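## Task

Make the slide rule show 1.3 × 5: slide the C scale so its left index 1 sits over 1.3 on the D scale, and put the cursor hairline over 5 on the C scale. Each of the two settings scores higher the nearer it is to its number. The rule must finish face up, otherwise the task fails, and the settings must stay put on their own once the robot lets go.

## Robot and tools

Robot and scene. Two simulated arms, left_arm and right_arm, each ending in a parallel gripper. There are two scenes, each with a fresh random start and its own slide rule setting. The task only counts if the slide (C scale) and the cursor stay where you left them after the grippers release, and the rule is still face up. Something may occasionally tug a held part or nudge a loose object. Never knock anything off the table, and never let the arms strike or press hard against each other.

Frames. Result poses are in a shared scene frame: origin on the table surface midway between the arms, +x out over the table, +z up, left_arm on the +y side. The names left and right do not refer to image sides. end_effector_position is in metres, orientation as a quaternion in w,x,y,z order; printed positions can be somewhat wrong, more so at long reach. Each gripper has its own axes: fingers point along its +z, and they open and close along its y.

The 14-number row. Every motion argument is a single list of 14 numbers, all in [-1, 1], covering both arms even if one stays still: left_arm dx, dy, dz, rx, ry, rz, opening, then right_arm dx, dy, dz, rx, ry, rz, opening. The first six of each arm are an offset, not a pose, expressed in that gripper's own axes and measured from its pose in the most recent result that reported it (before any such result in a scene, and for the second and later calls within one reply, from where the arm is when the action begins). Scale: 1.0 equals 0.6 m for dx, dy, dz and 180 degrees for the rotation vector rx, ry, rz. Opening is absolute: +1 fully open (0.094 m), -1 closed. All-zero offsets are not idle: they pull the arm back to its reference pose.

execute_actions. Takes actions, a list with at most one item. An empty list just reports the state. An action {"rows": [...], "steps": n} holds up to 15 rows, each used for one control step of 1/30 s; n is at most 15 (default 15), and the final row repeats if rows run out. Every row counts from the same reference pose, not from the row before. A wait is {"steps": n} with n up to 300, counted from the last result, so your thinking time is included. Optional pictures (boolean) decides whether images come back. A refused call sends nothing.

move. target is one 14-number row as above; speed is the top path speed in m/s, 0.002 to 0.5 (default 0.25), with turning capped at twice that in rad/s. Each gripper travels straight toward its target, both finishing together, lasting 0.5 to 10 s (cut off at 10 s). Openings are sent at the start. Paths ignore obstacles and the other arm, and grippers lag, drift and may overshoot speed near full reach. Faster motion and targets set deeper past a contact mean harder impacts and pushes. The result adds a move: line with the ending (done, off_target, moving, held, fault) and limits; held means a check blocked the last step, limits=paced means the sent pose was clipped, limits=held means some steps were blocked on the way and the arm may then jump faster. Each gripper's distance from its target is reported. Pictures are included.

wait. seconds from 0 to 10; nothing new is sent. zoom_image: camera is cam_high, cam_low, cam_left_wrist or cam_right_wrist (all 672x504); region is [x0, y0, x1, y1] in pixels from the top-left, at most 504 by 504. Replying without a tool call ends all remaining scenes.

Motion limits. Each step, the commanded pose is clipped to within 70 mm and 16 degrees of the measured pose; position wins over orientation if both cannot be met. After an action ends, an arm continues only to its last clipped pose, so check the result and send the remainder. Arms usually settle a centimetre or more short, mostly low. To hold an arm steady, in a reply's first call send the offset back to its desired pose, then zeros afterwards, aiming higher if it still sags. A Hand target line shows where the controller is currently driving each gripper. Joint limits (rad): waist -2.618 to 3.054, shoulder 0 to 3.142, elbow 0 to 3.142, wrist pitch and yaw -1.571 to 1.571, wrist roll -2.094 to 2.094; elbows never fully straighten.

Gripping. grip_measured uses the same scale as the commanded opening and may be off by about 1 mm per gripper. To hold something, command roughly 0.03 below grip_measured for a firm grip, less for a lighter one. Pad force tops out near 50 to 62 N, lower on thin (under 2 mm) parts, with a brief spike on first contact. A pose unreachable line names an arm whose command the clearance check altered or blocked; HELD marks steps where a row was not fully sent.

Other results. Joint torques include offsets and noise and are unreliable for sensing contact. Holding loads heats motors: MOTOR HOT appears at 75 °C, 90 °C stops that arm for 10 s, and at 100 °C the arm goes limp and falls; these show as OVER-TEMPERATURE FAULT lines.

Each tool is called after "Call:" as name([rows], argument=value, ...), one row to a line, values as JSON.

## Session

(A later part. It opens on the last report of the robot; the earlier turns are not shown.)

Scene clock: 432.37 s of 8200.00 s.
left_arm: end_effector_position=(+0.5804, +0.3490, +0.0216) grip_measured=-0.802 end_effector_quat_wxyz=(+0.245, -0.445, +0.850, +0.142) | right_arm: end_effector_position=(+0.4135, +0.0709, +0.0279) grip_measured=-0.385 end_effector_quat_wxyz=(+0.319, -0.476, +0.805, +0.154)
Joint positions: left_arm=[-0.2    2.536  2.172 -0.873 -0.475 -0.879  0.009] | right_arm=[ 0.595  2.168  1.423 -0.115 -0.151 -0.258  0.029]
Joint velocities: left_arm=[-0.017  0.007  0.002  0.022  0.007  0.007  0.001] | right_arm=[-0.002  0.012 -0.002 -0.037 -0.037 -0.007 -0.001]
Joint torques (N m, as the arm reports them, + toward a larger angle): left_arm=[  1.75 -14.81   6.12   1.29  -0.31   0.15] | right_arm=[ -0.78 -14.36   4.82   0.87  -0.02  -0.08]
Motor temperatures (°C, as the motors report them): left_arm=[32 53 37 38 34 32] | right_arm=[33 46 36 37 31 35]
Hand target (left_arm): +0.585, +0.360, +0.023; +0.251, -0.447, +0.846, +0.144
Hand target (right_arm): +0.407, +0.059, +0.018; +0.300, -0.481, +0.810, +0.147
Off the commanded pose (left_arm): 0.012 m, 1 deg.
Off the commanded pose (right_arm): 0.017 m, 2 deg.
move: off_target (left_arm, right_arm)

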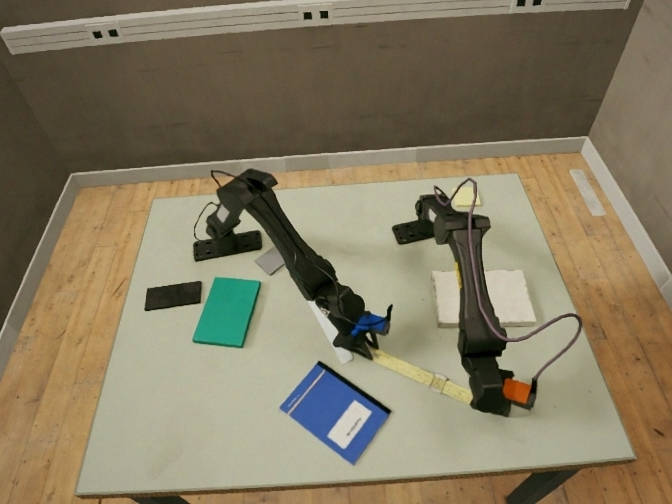

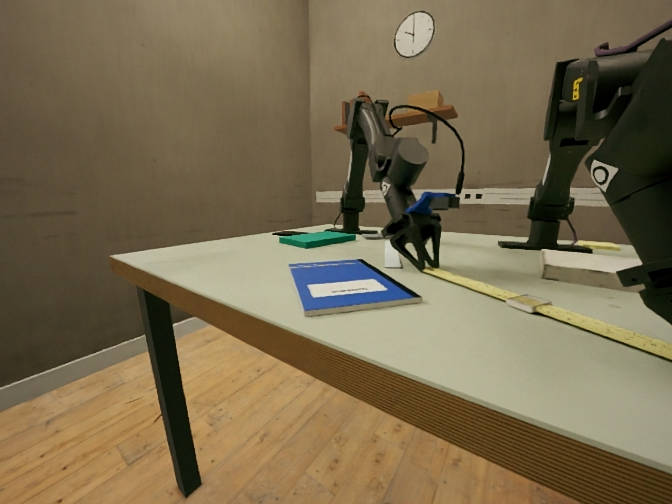

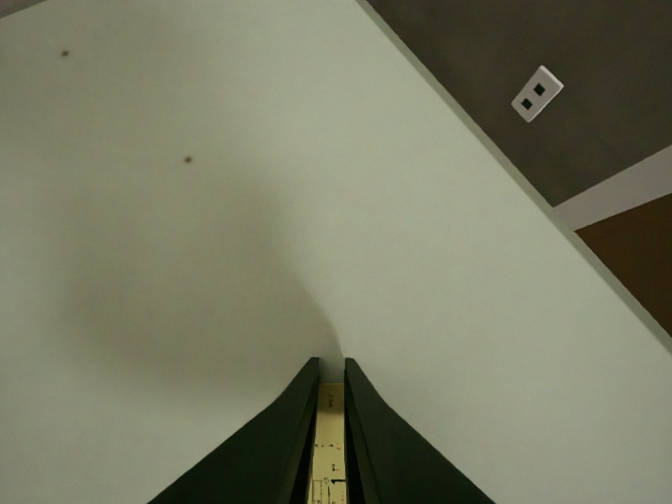

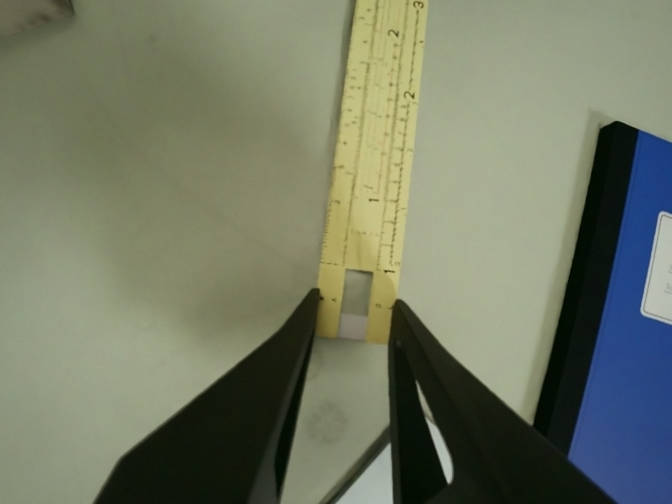

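Call:
move(target=[0,0,0,0,0,0,-0.86, 0,0,0,0,0,0,-0.43], speed=0.03)

Call:
move(target=[0,0,0,0,0,0,-0.86, 0,0,0,0,0,0,-0.2], speed=0.03)

Call:
move(target=[0,0,0,0,0,0,-0.86, 0,0,-0.09,0,0,0,-0.2], speed=0.1)

Scene clock: 439.83 s of 8200.00 s.
left_arm: end_effector_position=(+0.5803, +0.3490, +0.0216) grip_measured=-0.802 end_effector_quat_wxyz=(+0.244, -0.445, +0.850, +0.142) | right_arm: end_effector_position=(+0.4138, +0.0712, +0.0283) grip_measured=-0.385 end_effector_quat_wxyz=(+0.320, -0.475, +0.805, +0.155)
Joint positions: left_arm=[-0.2    2.536  2.172 -0.873 -0.475 -0.879  0.009] | right_arm=[ 0.595  2.168  1.423 -0.112 -0.151 -0.255  0.029]
Joint velocities: left_arm=[-0.007  0.007 -0.007  0.037  0.007  0.022  0.   ] | right_arm=[-0.002 -0.007 -0.002 -0.051  0.007  0.051  0.   ]
Joint torques (N m, as the arm reports them, + toward a larger angle): left_arm=[ -0.08 -16.     4.43   1.19  -0.28  -0.02] | right_arm=[ -0.11 -13.73   7.62   1.06   0.     0.02]
Motor temperatures (°C, as the motors report them): left_arm=[32 53 37 38 34 32] | right_arm=[33 46 36 37 31 35]
Hand target (left_arm): +0.580, +0.349, +0.022; +0.245, -0.445, +0.850, +0.142
Hand target (right_arm): +0.414, +0.071, +0.028; +0.319, -0.476, +0.805, +0.154
Off the commanded pose (left_arm): 0.000 m, 0 deg.
Off the commanded pose (right_arm): 0.001 m, 0 deg.
After step 90, 3.77 s passed at rest.
move: done

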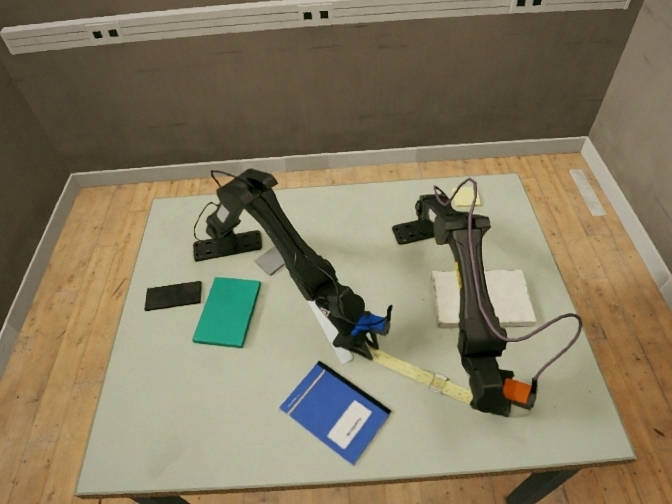

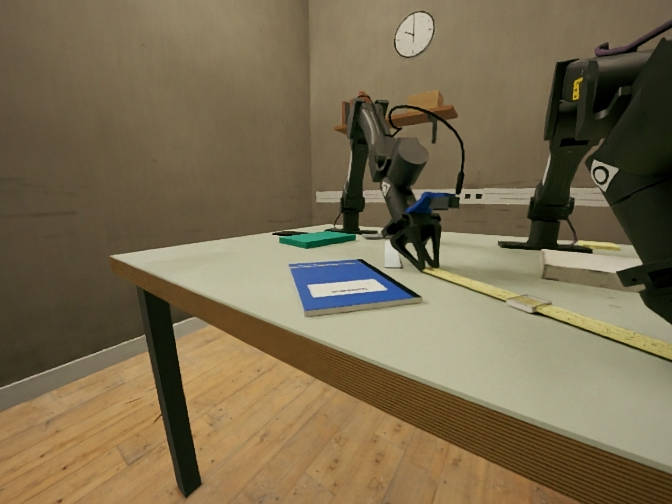

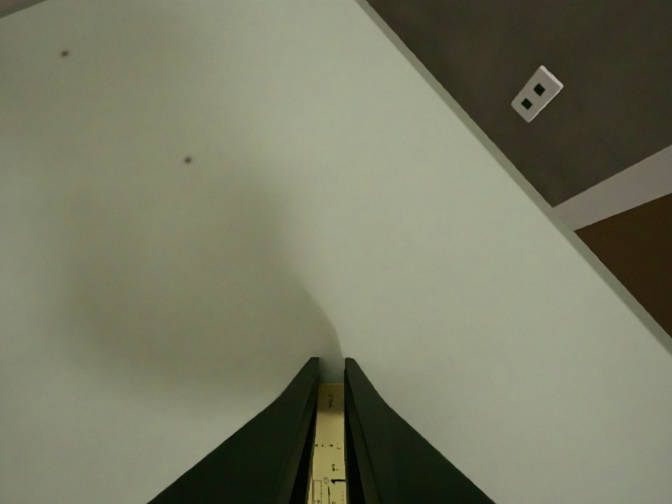

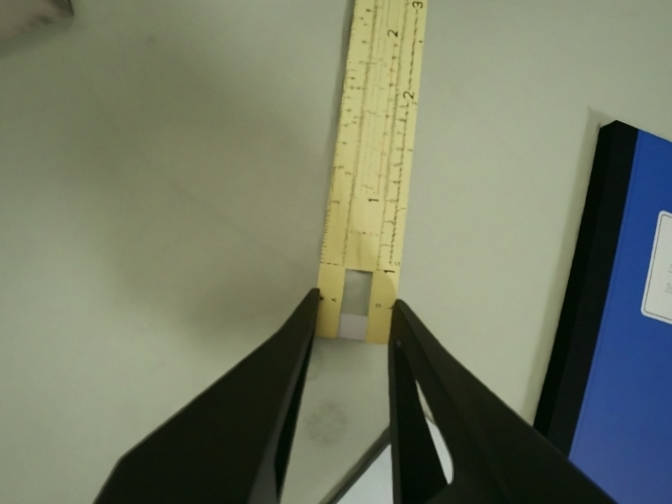

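Scene clock: 440.33 s of 8200.00 s.
left_arm: end_effector_position=(+0.5804, +0.3489, +0.0216) grip_measured=-0.802 end_effector_quat_wxyz=(+0.245, -0.445, +0.850, +0.141) | right_arm: end_effector_position=(+0.4142, +0.0716, +0.0288) grip_measured=-0.203 end_effector_quat_wxyz=(+0.321, -0.474, +0.805, +0.155)
Joint positions: left_arm=[-0.2    2.536  2.172 -0.873 -0.474 -0.879  0.009] | right_arm=[ 0.595  2.168  1.423 -0.109 -0.151 -0.254  0.037]
Joint velocities: left_arm=[ 0.017  0.007 -0.007 -0.007  0.022 -0.007 -0.   ] | right_arm=[-0.007  0.007 -0.002  0.022  0.007 -0.007  0.   ]
Joint torques (N m, as the arm reports them, + toward a larger angle): left_arm=[  0.06 -15.91   4.45   1.2   -0.26   0.  ] | right_arm=[  0.05 -13.51   7.79   1.05  -0.05   0.  ]
Motor temperatures (°C, as the motors report them): left_arm=[32 53 37 38 34 32] | right_arm=[33 46 36 37 31 35]
Hand target (left_arm): +0.580, +0.349, +0.022; +0.244, -0.444, +0.850, +0.141
Hand target (right_arm): +0.414, +0.071, +0.028; +0.320, -0.475, +0.805, +0.155
Off the commanded pose (left_arm): 0.000 m, 0 deg.
Off the commanded pose (right_arm): 0.001 m, 0 deg.
move: done

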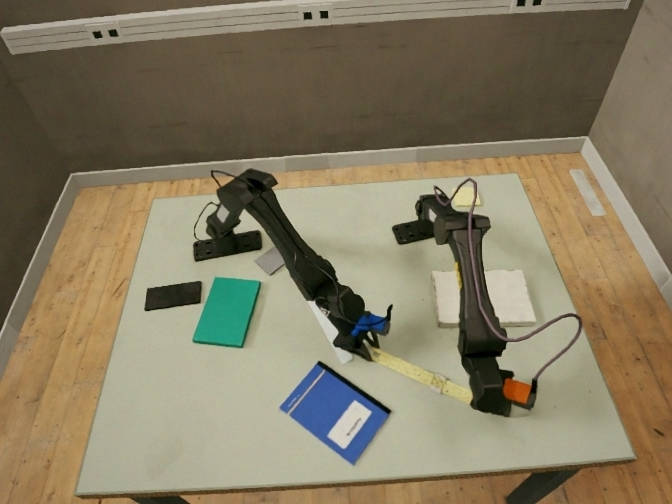

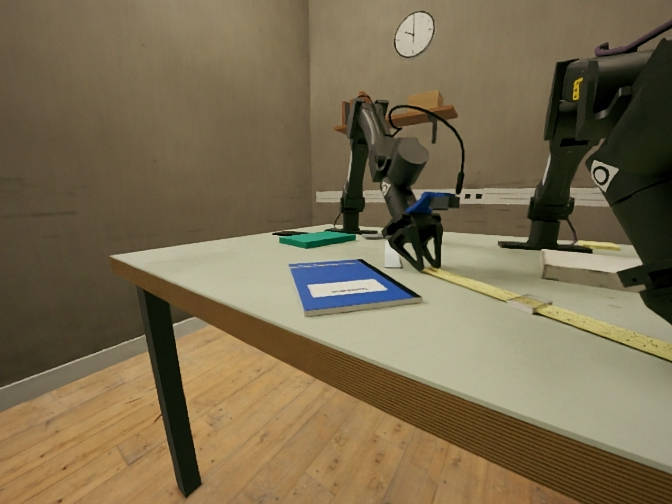

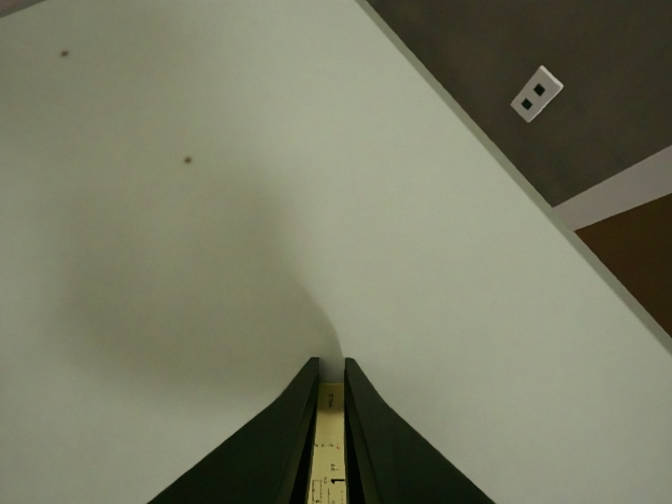

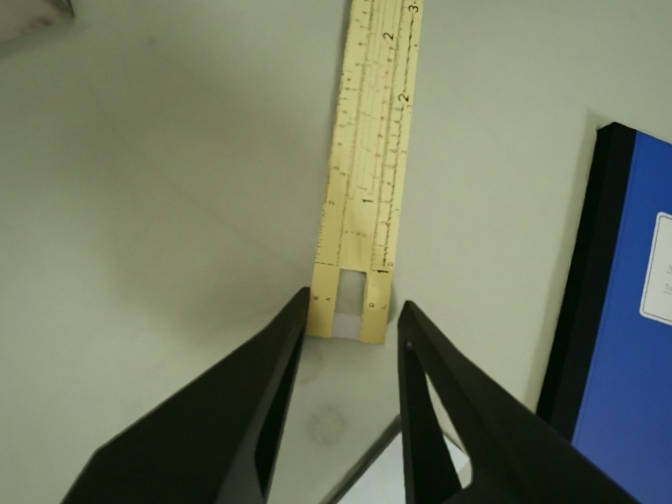

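Scene clock: 441.37 s of 8200.00 s.
left_arm: end_effector_position=(+0.5804, +0.3489, +0.0216) grip_measured=-0.802 end_effector_quat_wxyz=(+0.245, -0.445, +0.850, +0.141) | right_arm: end_effector_position=(+0.3991, +0.0493, +0.0716) grip_measured=-0.203 end_effector_quat_wxyz=(+0.331, -0.471, +0.803, +0.155)
Joint positions: left_arm=[-0.2    2.536  2.172 -0.873 -0.474 -0.879  0.009] | right_arm=[ 0.583  1.998  1.331 -0.168 -0.152 -0.26   0.037]
Joint velocities: left_arm=[-0.022  0.002  0.007 -0.007  0.051  0.007 -0.   ] | right_arm=[-0.017  0.002 -0.007 -0.022 -0.051  0.066 -0.   ]
Joint torques (N m, as the arm reports them, + toward a larger angle): left_arm=[  0.09 -15.84   4.38   1.19  -0.28  -0.01] | right_arm=[ -0.73 -14.04   5.91   0.96  -0.22  -0.05]
Motor temperatures (°C, as the motors report them): left_arm=[32 54 37 38 34 32] | right_arm=[33 46 36 37 31 35]
Hand target (left_arm): +0.580, +0.349, +0.022; +0.245, -0.445, +0.850, +0.141
Hand target (right_arm): +0.394, +0.042, +0.070; +0.321, -0.474, +0.805, +0.155
Off the commanded pose (left_arm): 0.000 m, 0 deg.
Off the commanded pose (right_arm): 0.009 m, 1 deg.
move: done

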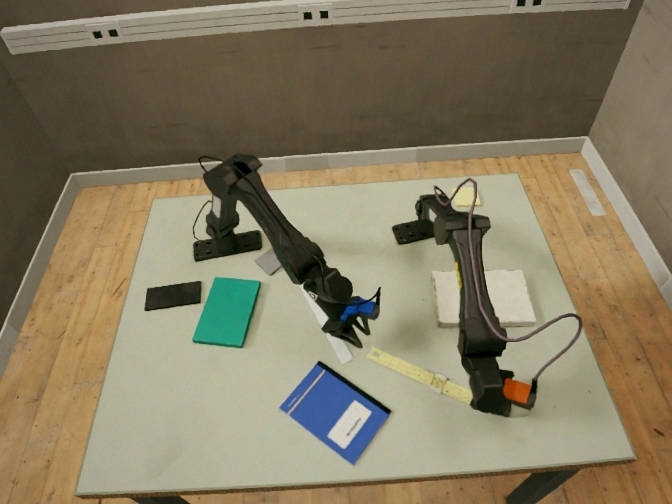

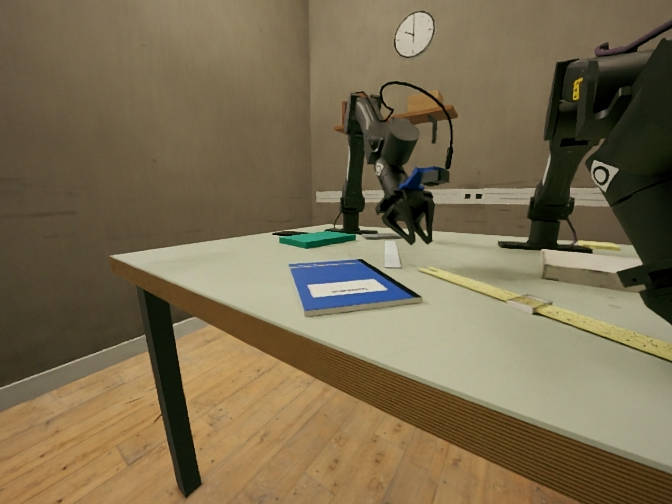

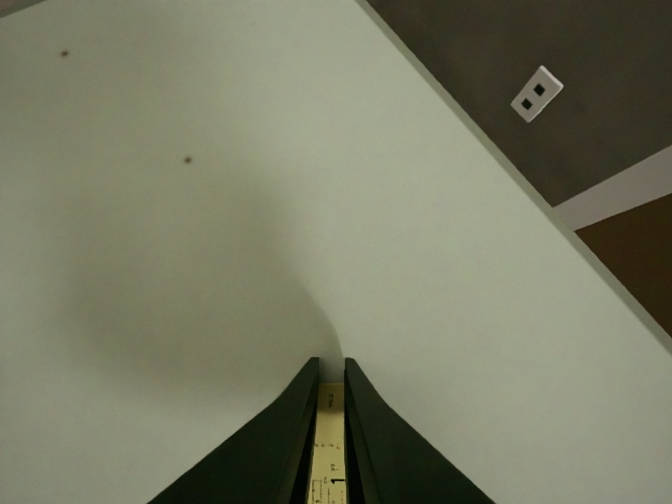

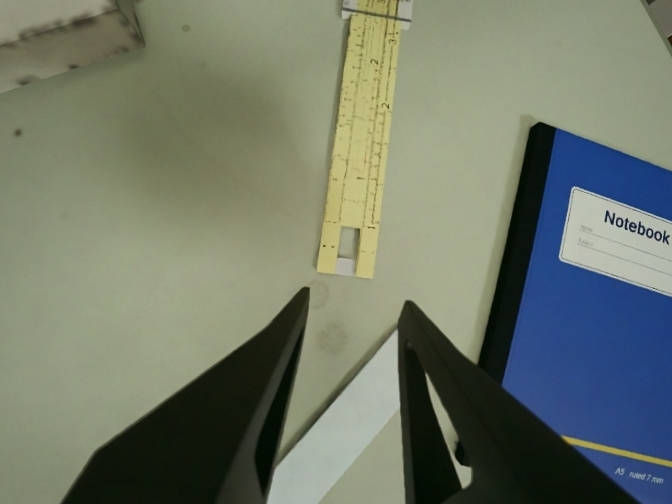

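Call:
move(target=[0,0,0,0,0,0,-0.86, -0.15,0,0.138,0,0.07,0.03,-0.15], speed=0.15)

Scene clock: 448.77 s of 8200.00 s.
left_arm: end_effector_position=(+0.5804, +0.3489, +0.0216) grip_measured=-0.802 end_effector_quat_wxyz=(+0.245, -0.445, +0.850, +0.141) | right_arm: end_effector_position=(+0.4633, +0.1499, +0.0609) grip_measured=-0.153 end_effector_quat_wxyz=(+0.244, -0.446, +0.852, +0.125)
Joint positions: left_arm=[-0.2    2.536  2.172 -0.873 -0.474 -0.879  0.009] | right_arm=[ 0.653  2.812  2.845 -1.054 -0.075 -0.132  0.04 ]
Joint velocities: left_arm=[-0.007  0.012 -0.007  0.037  0.051  0.037 -0.   ] | right_arm=[-0.002 -0.002  0.017 -0.007  0.022 -0.007  0.   ]
Joint torques (N m, as the arm reports them, + toward a larger angle): left_arm=[  0.04 -15.83   4.49   1.17  -0.28  -0.02] | right_arm=[  0.45 -18.09  10.9    0.68  -0.02   0.08]
Motor temperatures (°C, as the motors report them): left_arm=[32 54 36 38 34 32] | right_arm=[33 46 36 37 31 35]
Hand target (left_arm): +0.580, +0.349, +0.022; +0.245, -0.445, +0.850, +0.141
Hand target (right_arm): +0.462, +0.152, +0.070; +0.250, -0.444, +0.852, +0.126
Off the commanded pose (left_arm): 0.000 m, 0 deg.
Off the commanded pose (right_arm): 0.012 m, 2 deg.
elbow stopped short (right arm): the move would have taken joint 3 (elbow) straighter than the controller allows; a more bent joint 3 avoids this.
After step 90, 2.47 s passed at rest.
move: off_target (right_arm)

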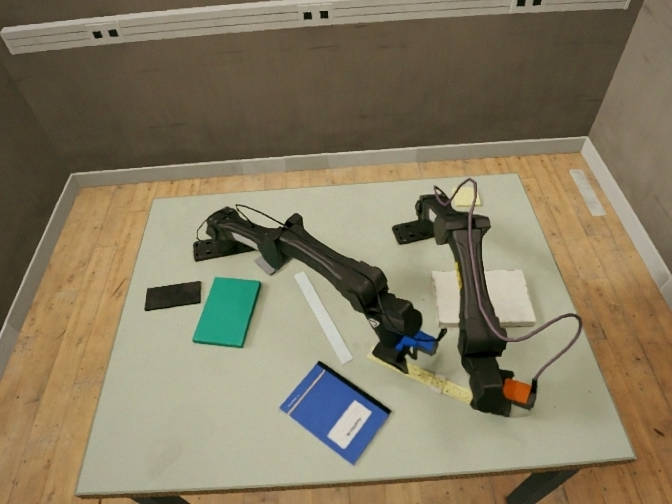

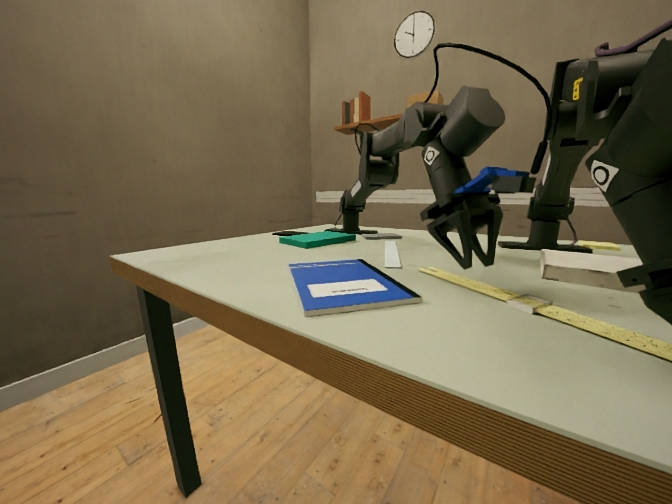

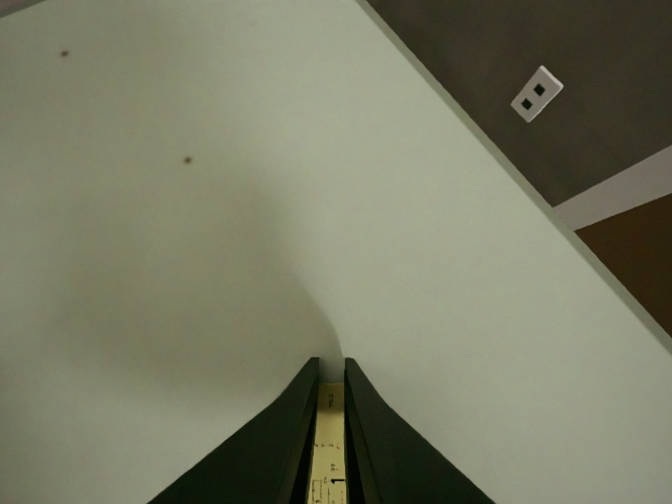

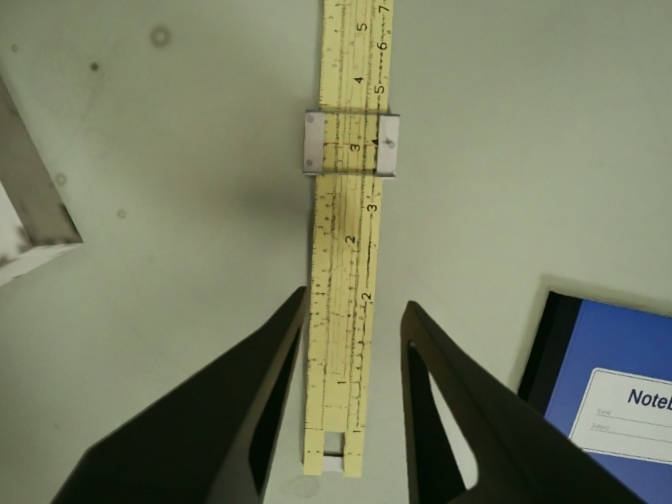

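Call:
move(target=[0,0,0,0,0,0,-0.86, 0.159,0,-0.059,0,0,0,-0.1], speed=0.15)

Scene clock: 463.73 s of 8200.00 s.
left_arm: end_effector_position=(+0.5806, +0.3488, +0.0216) grip_measured=-0.802 end_effector_quat_wxyz=(+0.245, -0.445, +0.850, +0.141) | right_arm: end_effector_position=(+0.4030, +0.0701, +0.0344) grip_measured=-0.103 end_effector_quat_wxyz=(+0.233, -0.446, +0.856, +0.118)
Joint positions: left_arm=[-0.2    2.536  2.172 -0.872 -0.473 -0.879  0.009] | right_arm=[ 0.63   2.221  1.66  -0.488 -0.08  -0.149  0.042]
Joint velocities: left_arm=[ 0.002 -0.017 -0.007  0.007 -0.022  0.007 -0.   ] | right_arm=[-0.022 -0.017 -0.017  0.095  0.066 -0.066 -0.001]
Joint torques (N m, as the arm reports them, + toward a larger angle): left_arm=[  0.12 -15.95   4.4    1.15  -0.3    0.02] | right_arm=[ -0.86 -16.2    6.3    0.98  -0.09  -0.08]
Motor temperatures (°C, as the motors report them): left_arm=[32 55 36 38 34 31] | right_arm=[33 48 37 37 31 35]
Hand target (left_arm): +0.580, +0.349, +0.022; +0.245, -0.445, +0.850, +0.141
Hand target (right_arm): +0.406, +0.070, +0.042; +0.244, -0.446, +0.852, +0.124
Off the commanded pose (left_arm): 0.000 m, 0 deg.
Off the commanded pose (right_arm): 0.008 m, 2 deg.
After step 90, 10.47 s passed at rest.
move: done

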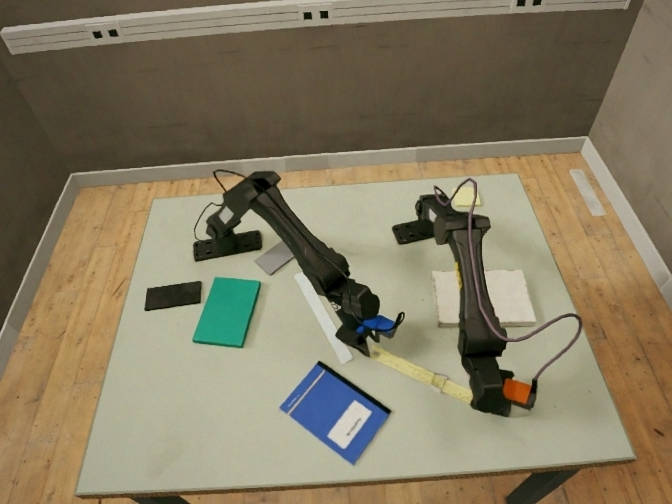

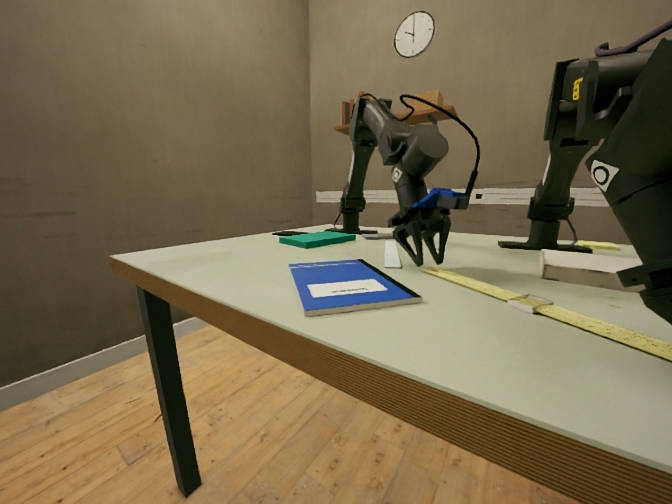

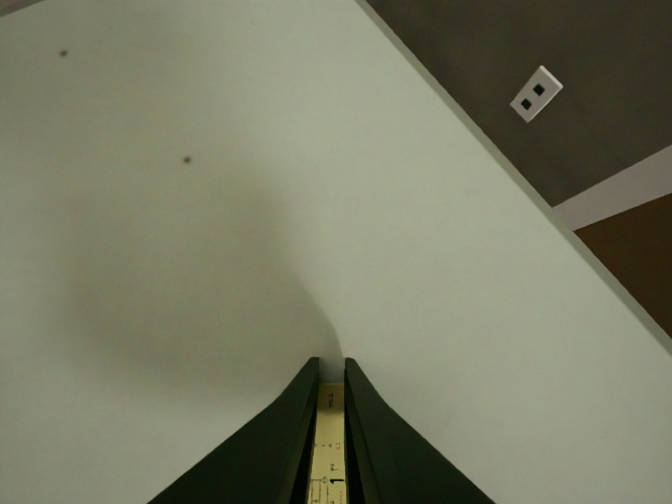

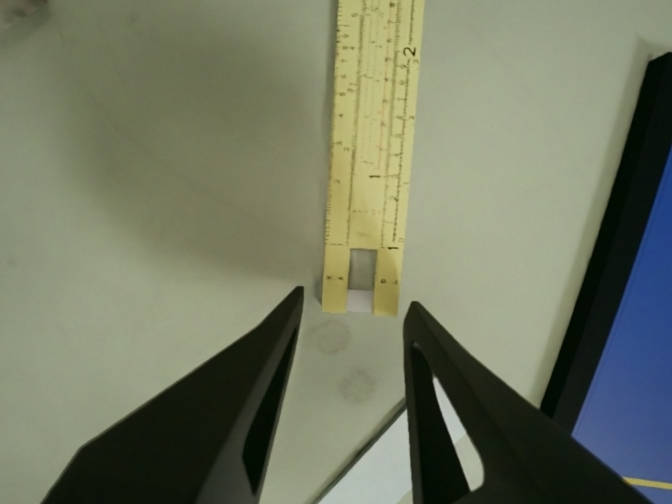

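Call:
move(target=[0,0,0,0,0,0,-0.86, -0.008,-0.008,0.036,0,0,0,-0.1], speed=0.05)

Scene clock: 469.50 s of 8200.00 s.
left_arm: end_effector_position=(+0.5806, +0.3488, +0.0216) grip_measured=-0.802 end_effector_quat_wxyz=(+0.245, -0.445, +0.850, +0.141) | right_arm: end_effector_position=(+0.4120, +0.0807, +0.0269) grip_measured=-0.103 end_effector_quat_wxyz=(+0.239, -0.446, +0.854, +0.123)
Joint positions: left_arm=[-0.2    2.536  2.172 -0.872 -0.473 -0.879  0.009] | right_arm=[ 0.63   2.273  1.709 -0.469 -0.086 -0.149  0.042]
Joint velocities: left_arm=[ 0.017 -0.012 -0.002 -0.051  0.022  0.007 -0.   ] | right_arm=[ 0.012 -0.002 -0.002 -0.037  0.037  0.037 -0.   ]
Joint torques (N m, as the arm reports them, + toward a larger angle): left_arm=[  0.08 -15.82   4.37   1.18  -0.28   0.  ] | right_arm=[ -0.29 -12.19   9.52   0.76  -0.02   0.01]
Motor temperatures (°C, as the motors report them): left_arm=[32 55 36 38 34 31] | right_arm=[33 48 37 37 31 35]
Hand target (left_arm): +0.581, +0.349, +0.022; +0.245, -0.445, +0.850, +0.141
Hand target (right_arm): +0.416, +0.079, +0.018; +0.233, -0.446, +0.856, +0.118
Off the commanded pose (left_arm): 0.000 m, 0 deg.
Off the commanded pose (right_arm): 0.010 m, 1 deg.
After step 90, 2.00 s passed at rest.
move: done

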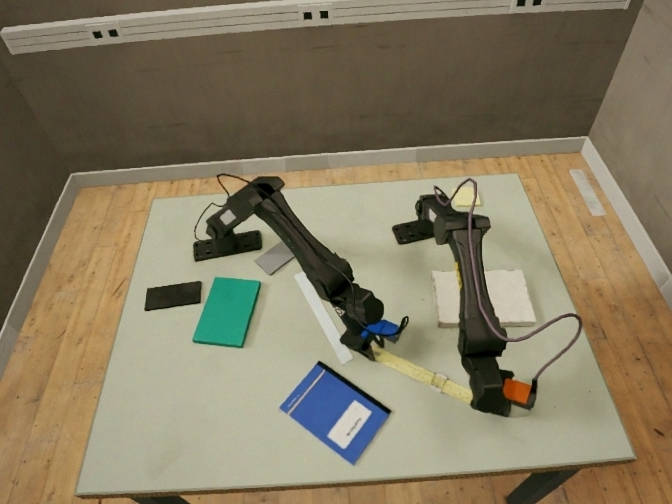

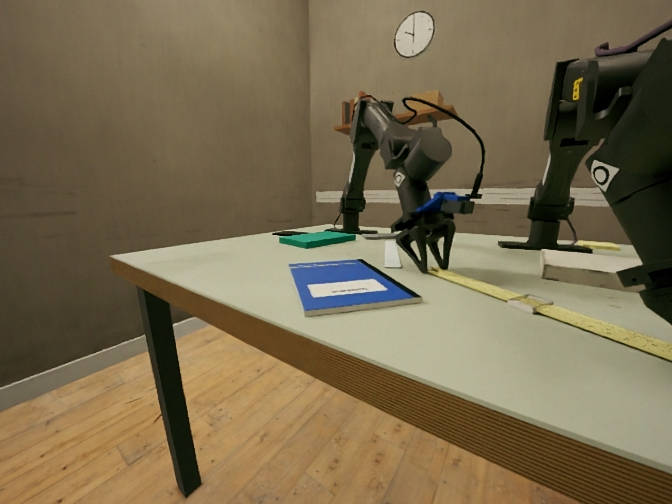

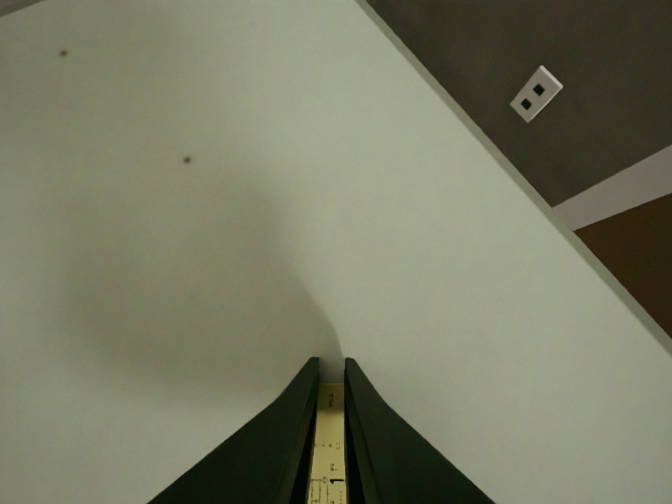

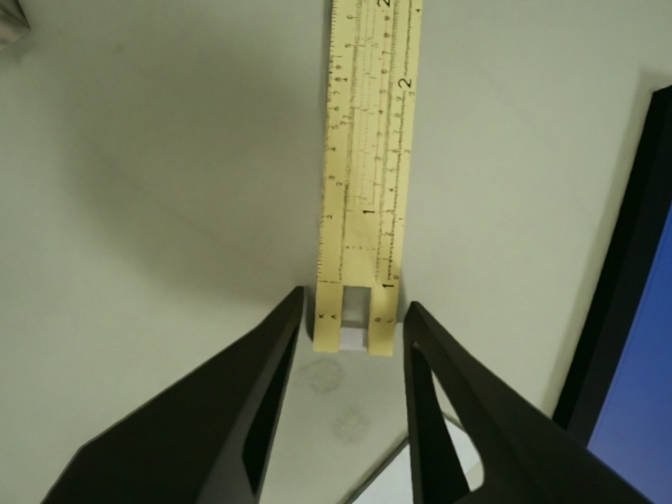

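Closing the right gripper on the stock, then releasing and lifting the left.

Call:
move(target=[0,0,0,0,0,0,-0.86, 0,0,0.008,0,0,0,-0.43], speed=0.05)

Call:
move(target=[0,0,0,0,0,0,-0.6, 0,0,0,0,0,0,-0.43], speed=0.05)

Call:
move(target=[0,0,-0.09,0,0,0,-0.15, 0,0,0,0,0,0,-0.43], speed=0.12)

Scene clock: 472.63 s of 8200.00 s.
left_arm: end_effector_position=(+0.5807, +0.3488, +0.0216) grip_measured=-0.802 end_effector_quat_wxyz=(+0.245, -0.445, +0.850, +0.141) | right_arm: end_effector_position=(+0.4119, +0.0815, +0.0273) grip_measured=-0.386 end_effector_quat_wxyz=(+0.240, -0.446, +0.853, +0.125)
Joint positions: left_arm=[-0.2    2.536  2.172 -0.872 -0.473 -0.879  0.009] | right_arm=[ 0.63   2.273  1.709 -0.466 -0.089 -0.149  0.029]
Joint velocities: left_arm=[-0.022  0.012 -0.012  0.037  0.051 -0.022 -0.001] | right_arm=[-0.012  0.007 -0.007 -0.022 -0.007 -0.007 -0.001]
Joint torques (N m, as the arm reports them, + toward a larger angle): left_arm=[ -0.02 -15.93   4.49   1.19  -0.28  -0.01] | right_arm=[  0.29 -13.58   8.48   0.88   0.01  -0.04]
Motor temperatures (°C, as the motors report them): left_arm=[32 55 36 38 34 31] | right_arm=[33 48 37 37 31 35]
Hand target (left_arm): +0.581, +0.349, +0.022; +0.245, -0.445, +0.850, +0.141
Hand target (right_arm): +0.413, +0.083, +0.023; +0.239, -0.446, +0.854, +0.123
Off the commanded pose (left_arm): 0.000 m, 0 deg.
Off the commanded pose (right_arm): 0.005 m, 0 deg.
move: done

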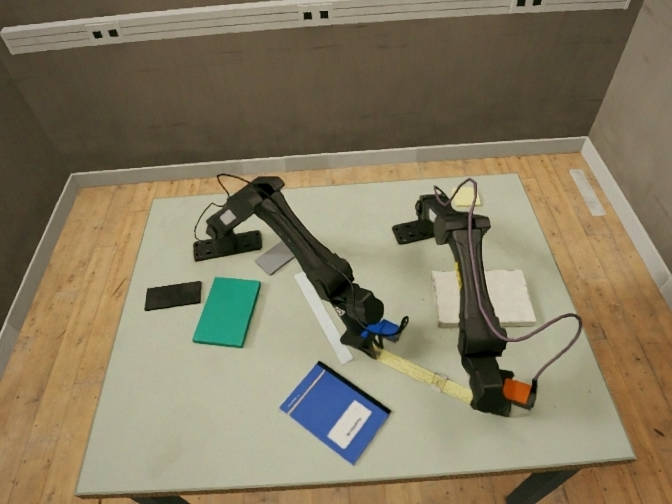

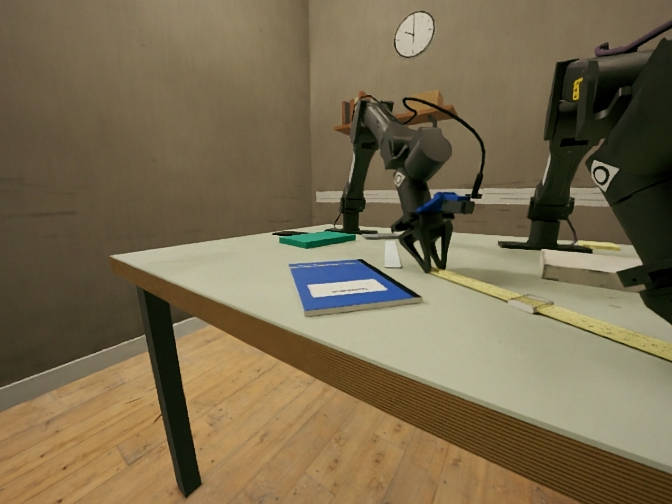

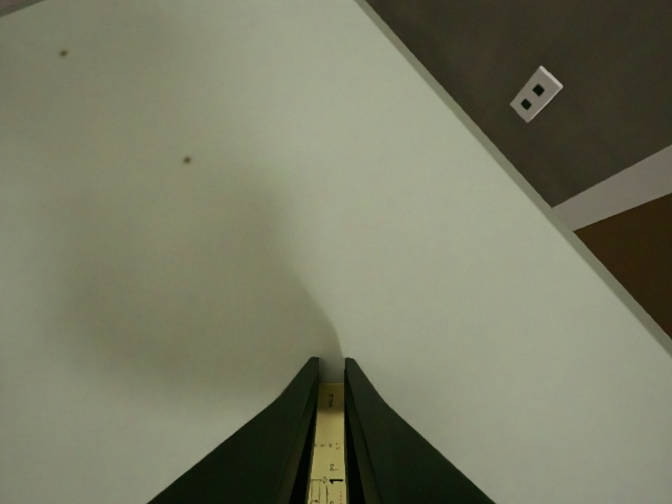

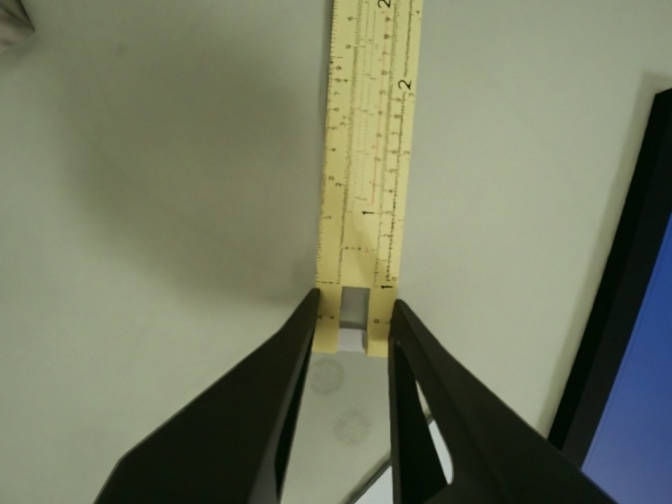

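Scene clock: 473.13 s of 8200.00 s.
left_arm: end_effector_position=(+0.5806, +0.3490, +0.0217) grip_measured=-0.602 end_effector_quat_wxyz=(+0.245, -0.445, +0.850, +0.141) | right_arm: end_effector_position=(+0.4119, +0.0815, +0.0273) grip_measured=-0.386 end_effector_quat_wxyz=(+0.240, -0.446, +0.853, +0.125)
Joint positions: left_arm=[-0.2    2.536  2.172 -0.872 -0.475 -0.879  0.019] | right_arm=[ 0.63   2.273  1.709 -0.466 -0.089 -0.149  0.029]
Joint velocities: left_arm=[ 0.017  0.017  0.012 -0.007  0.007  0.022  0.001] | right_arm=[ 0.007 -0.007 -0.007 -0.007  0.022 -0.051  0.001]
Joint torques (N m, as the arm reports them, + toward a larger angle): left_arm=[  0.15 -15.86   4.38   1.16  -0.25   0.01] | right_arm=[  0.12 -15.03   7.8    0.84  -0.06  -0.02]
Motor temperatures (°C, as the motors report them): left_arm=[32 55 36 38 34 31] | right_arm=[33 48 37 37 31 35]
Hand target (left_arm): +0.581, +0.349, +0.022; +0.245, -0.445, +0.850, +0.141
Hand target (right_arm): +0.412, +0.081, +0.027; +0.240, -0.446, +0.853, +0.125
Off the commanded pose (left_arm): 0.000 m, 0 deg.
Off the commanded pose (right_arm): 0.000 m, 0 deg.
move: done

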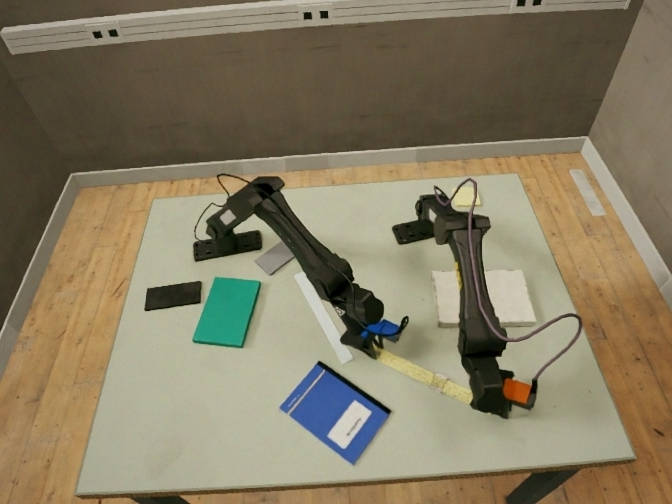

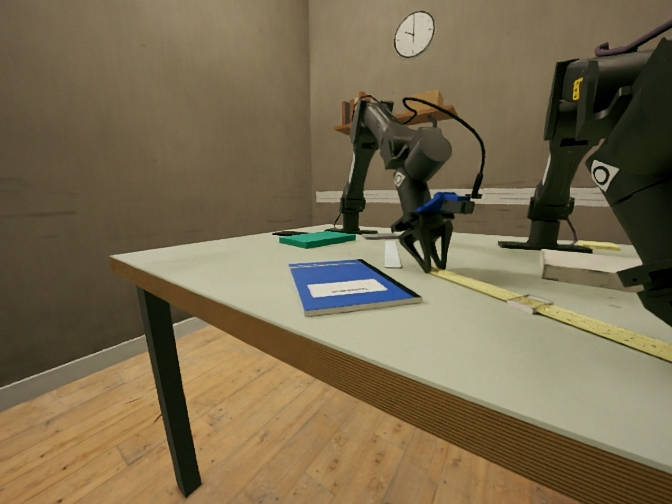

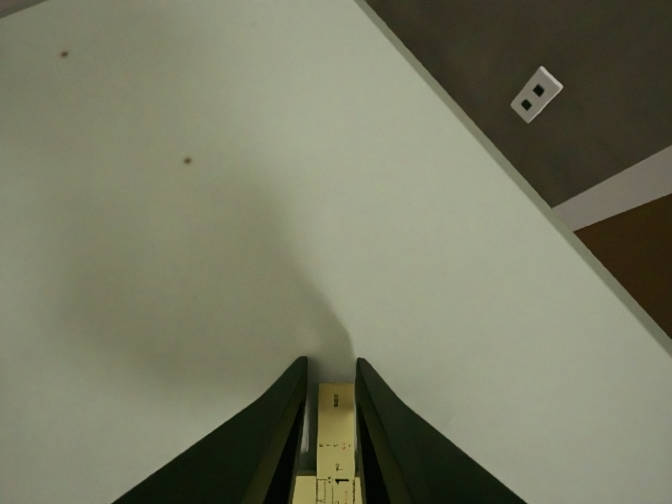

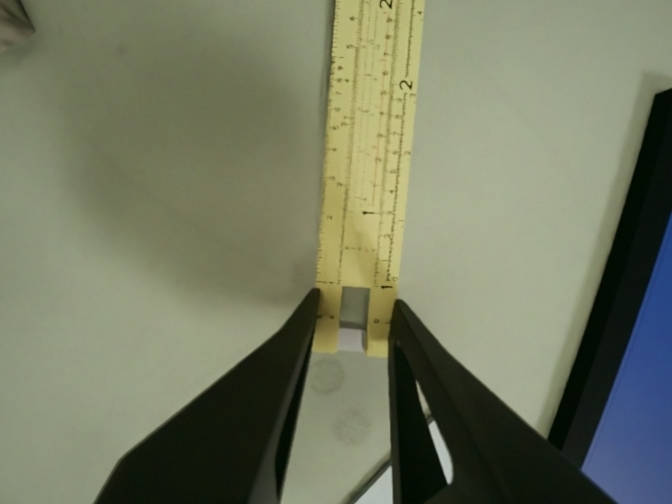

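Scene clock: 474.13 s of 8200.00 s.
left_arm: end_effector_position=(+0.5651, +0.3245, +0.0528) grip_measured=-0.152 end_effector_quat_wxyz=(+0.235, -0.441, +0.855, +0.141) | right_arm: end_effector_position=(+0.4119, +0.0815, +0.0273) grip_measured=-0.386 end_effector_quat_wxyz=(+0.240, -0.446, +0.853, +0.125)
Joint positions: left_arm=[-0.246  2.463  2.172 -0.985 -0.477 -0.922  0.04 ] | right_arm=[ 0.63   2.273  1.709 -0.466 -0.089 -0.149  0.029]
Joint velocities: left_arm=[-0.007 -0.007 -0.007 -0.022  0.037 -0.007 -0.   ] | right_arm=[-0.022 -0.002 -0.022 -0.051 -0.022 -0.037 -0.001]
Joint torques (N m, as the arm reports them, + toward a larger angle): left_arm=[ -0.37 -17.66   4.24   1.03  -0.47  -0.09] | right_arm=[  0.3  -14.87   7.95   0.84  -0.04  -0.01]
Motor temperatures (°C, as the motors report them): left_arm=[32 55 36 38 34 31] | right_arm=[33 48 37 37 31 35]
Hand target (left_arm): +0.565, +0.325, +0.067; +0.246, -0.445, +0.850, +0.141
Hand target (right_arm): +0.412, +0.082, +0.027; +0.240, -0.446, +0.853, +0.125
Off the commanded pose (left_arm): 0.014 m, 1 deg.
Off the commanded pose (right_arm): 0.000 m, 0 deg.
move: off_target (left_arm)

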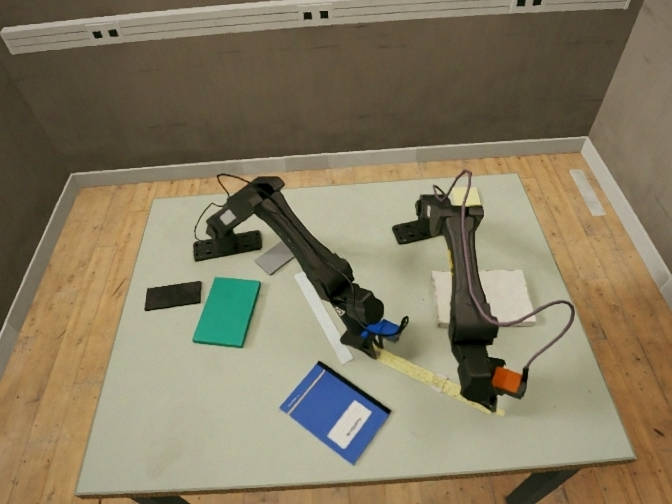

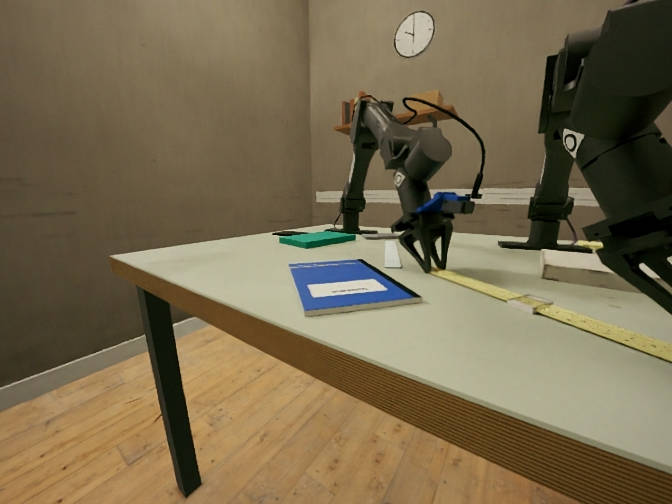

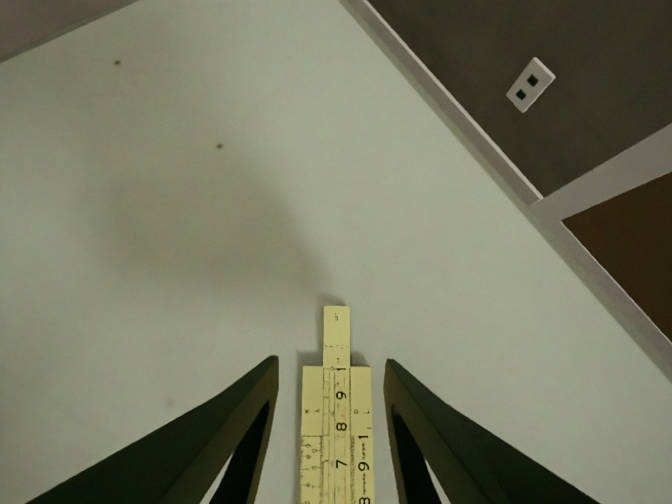

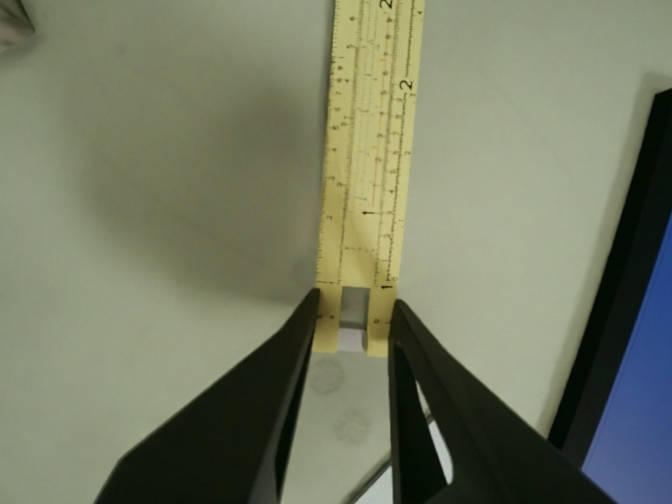

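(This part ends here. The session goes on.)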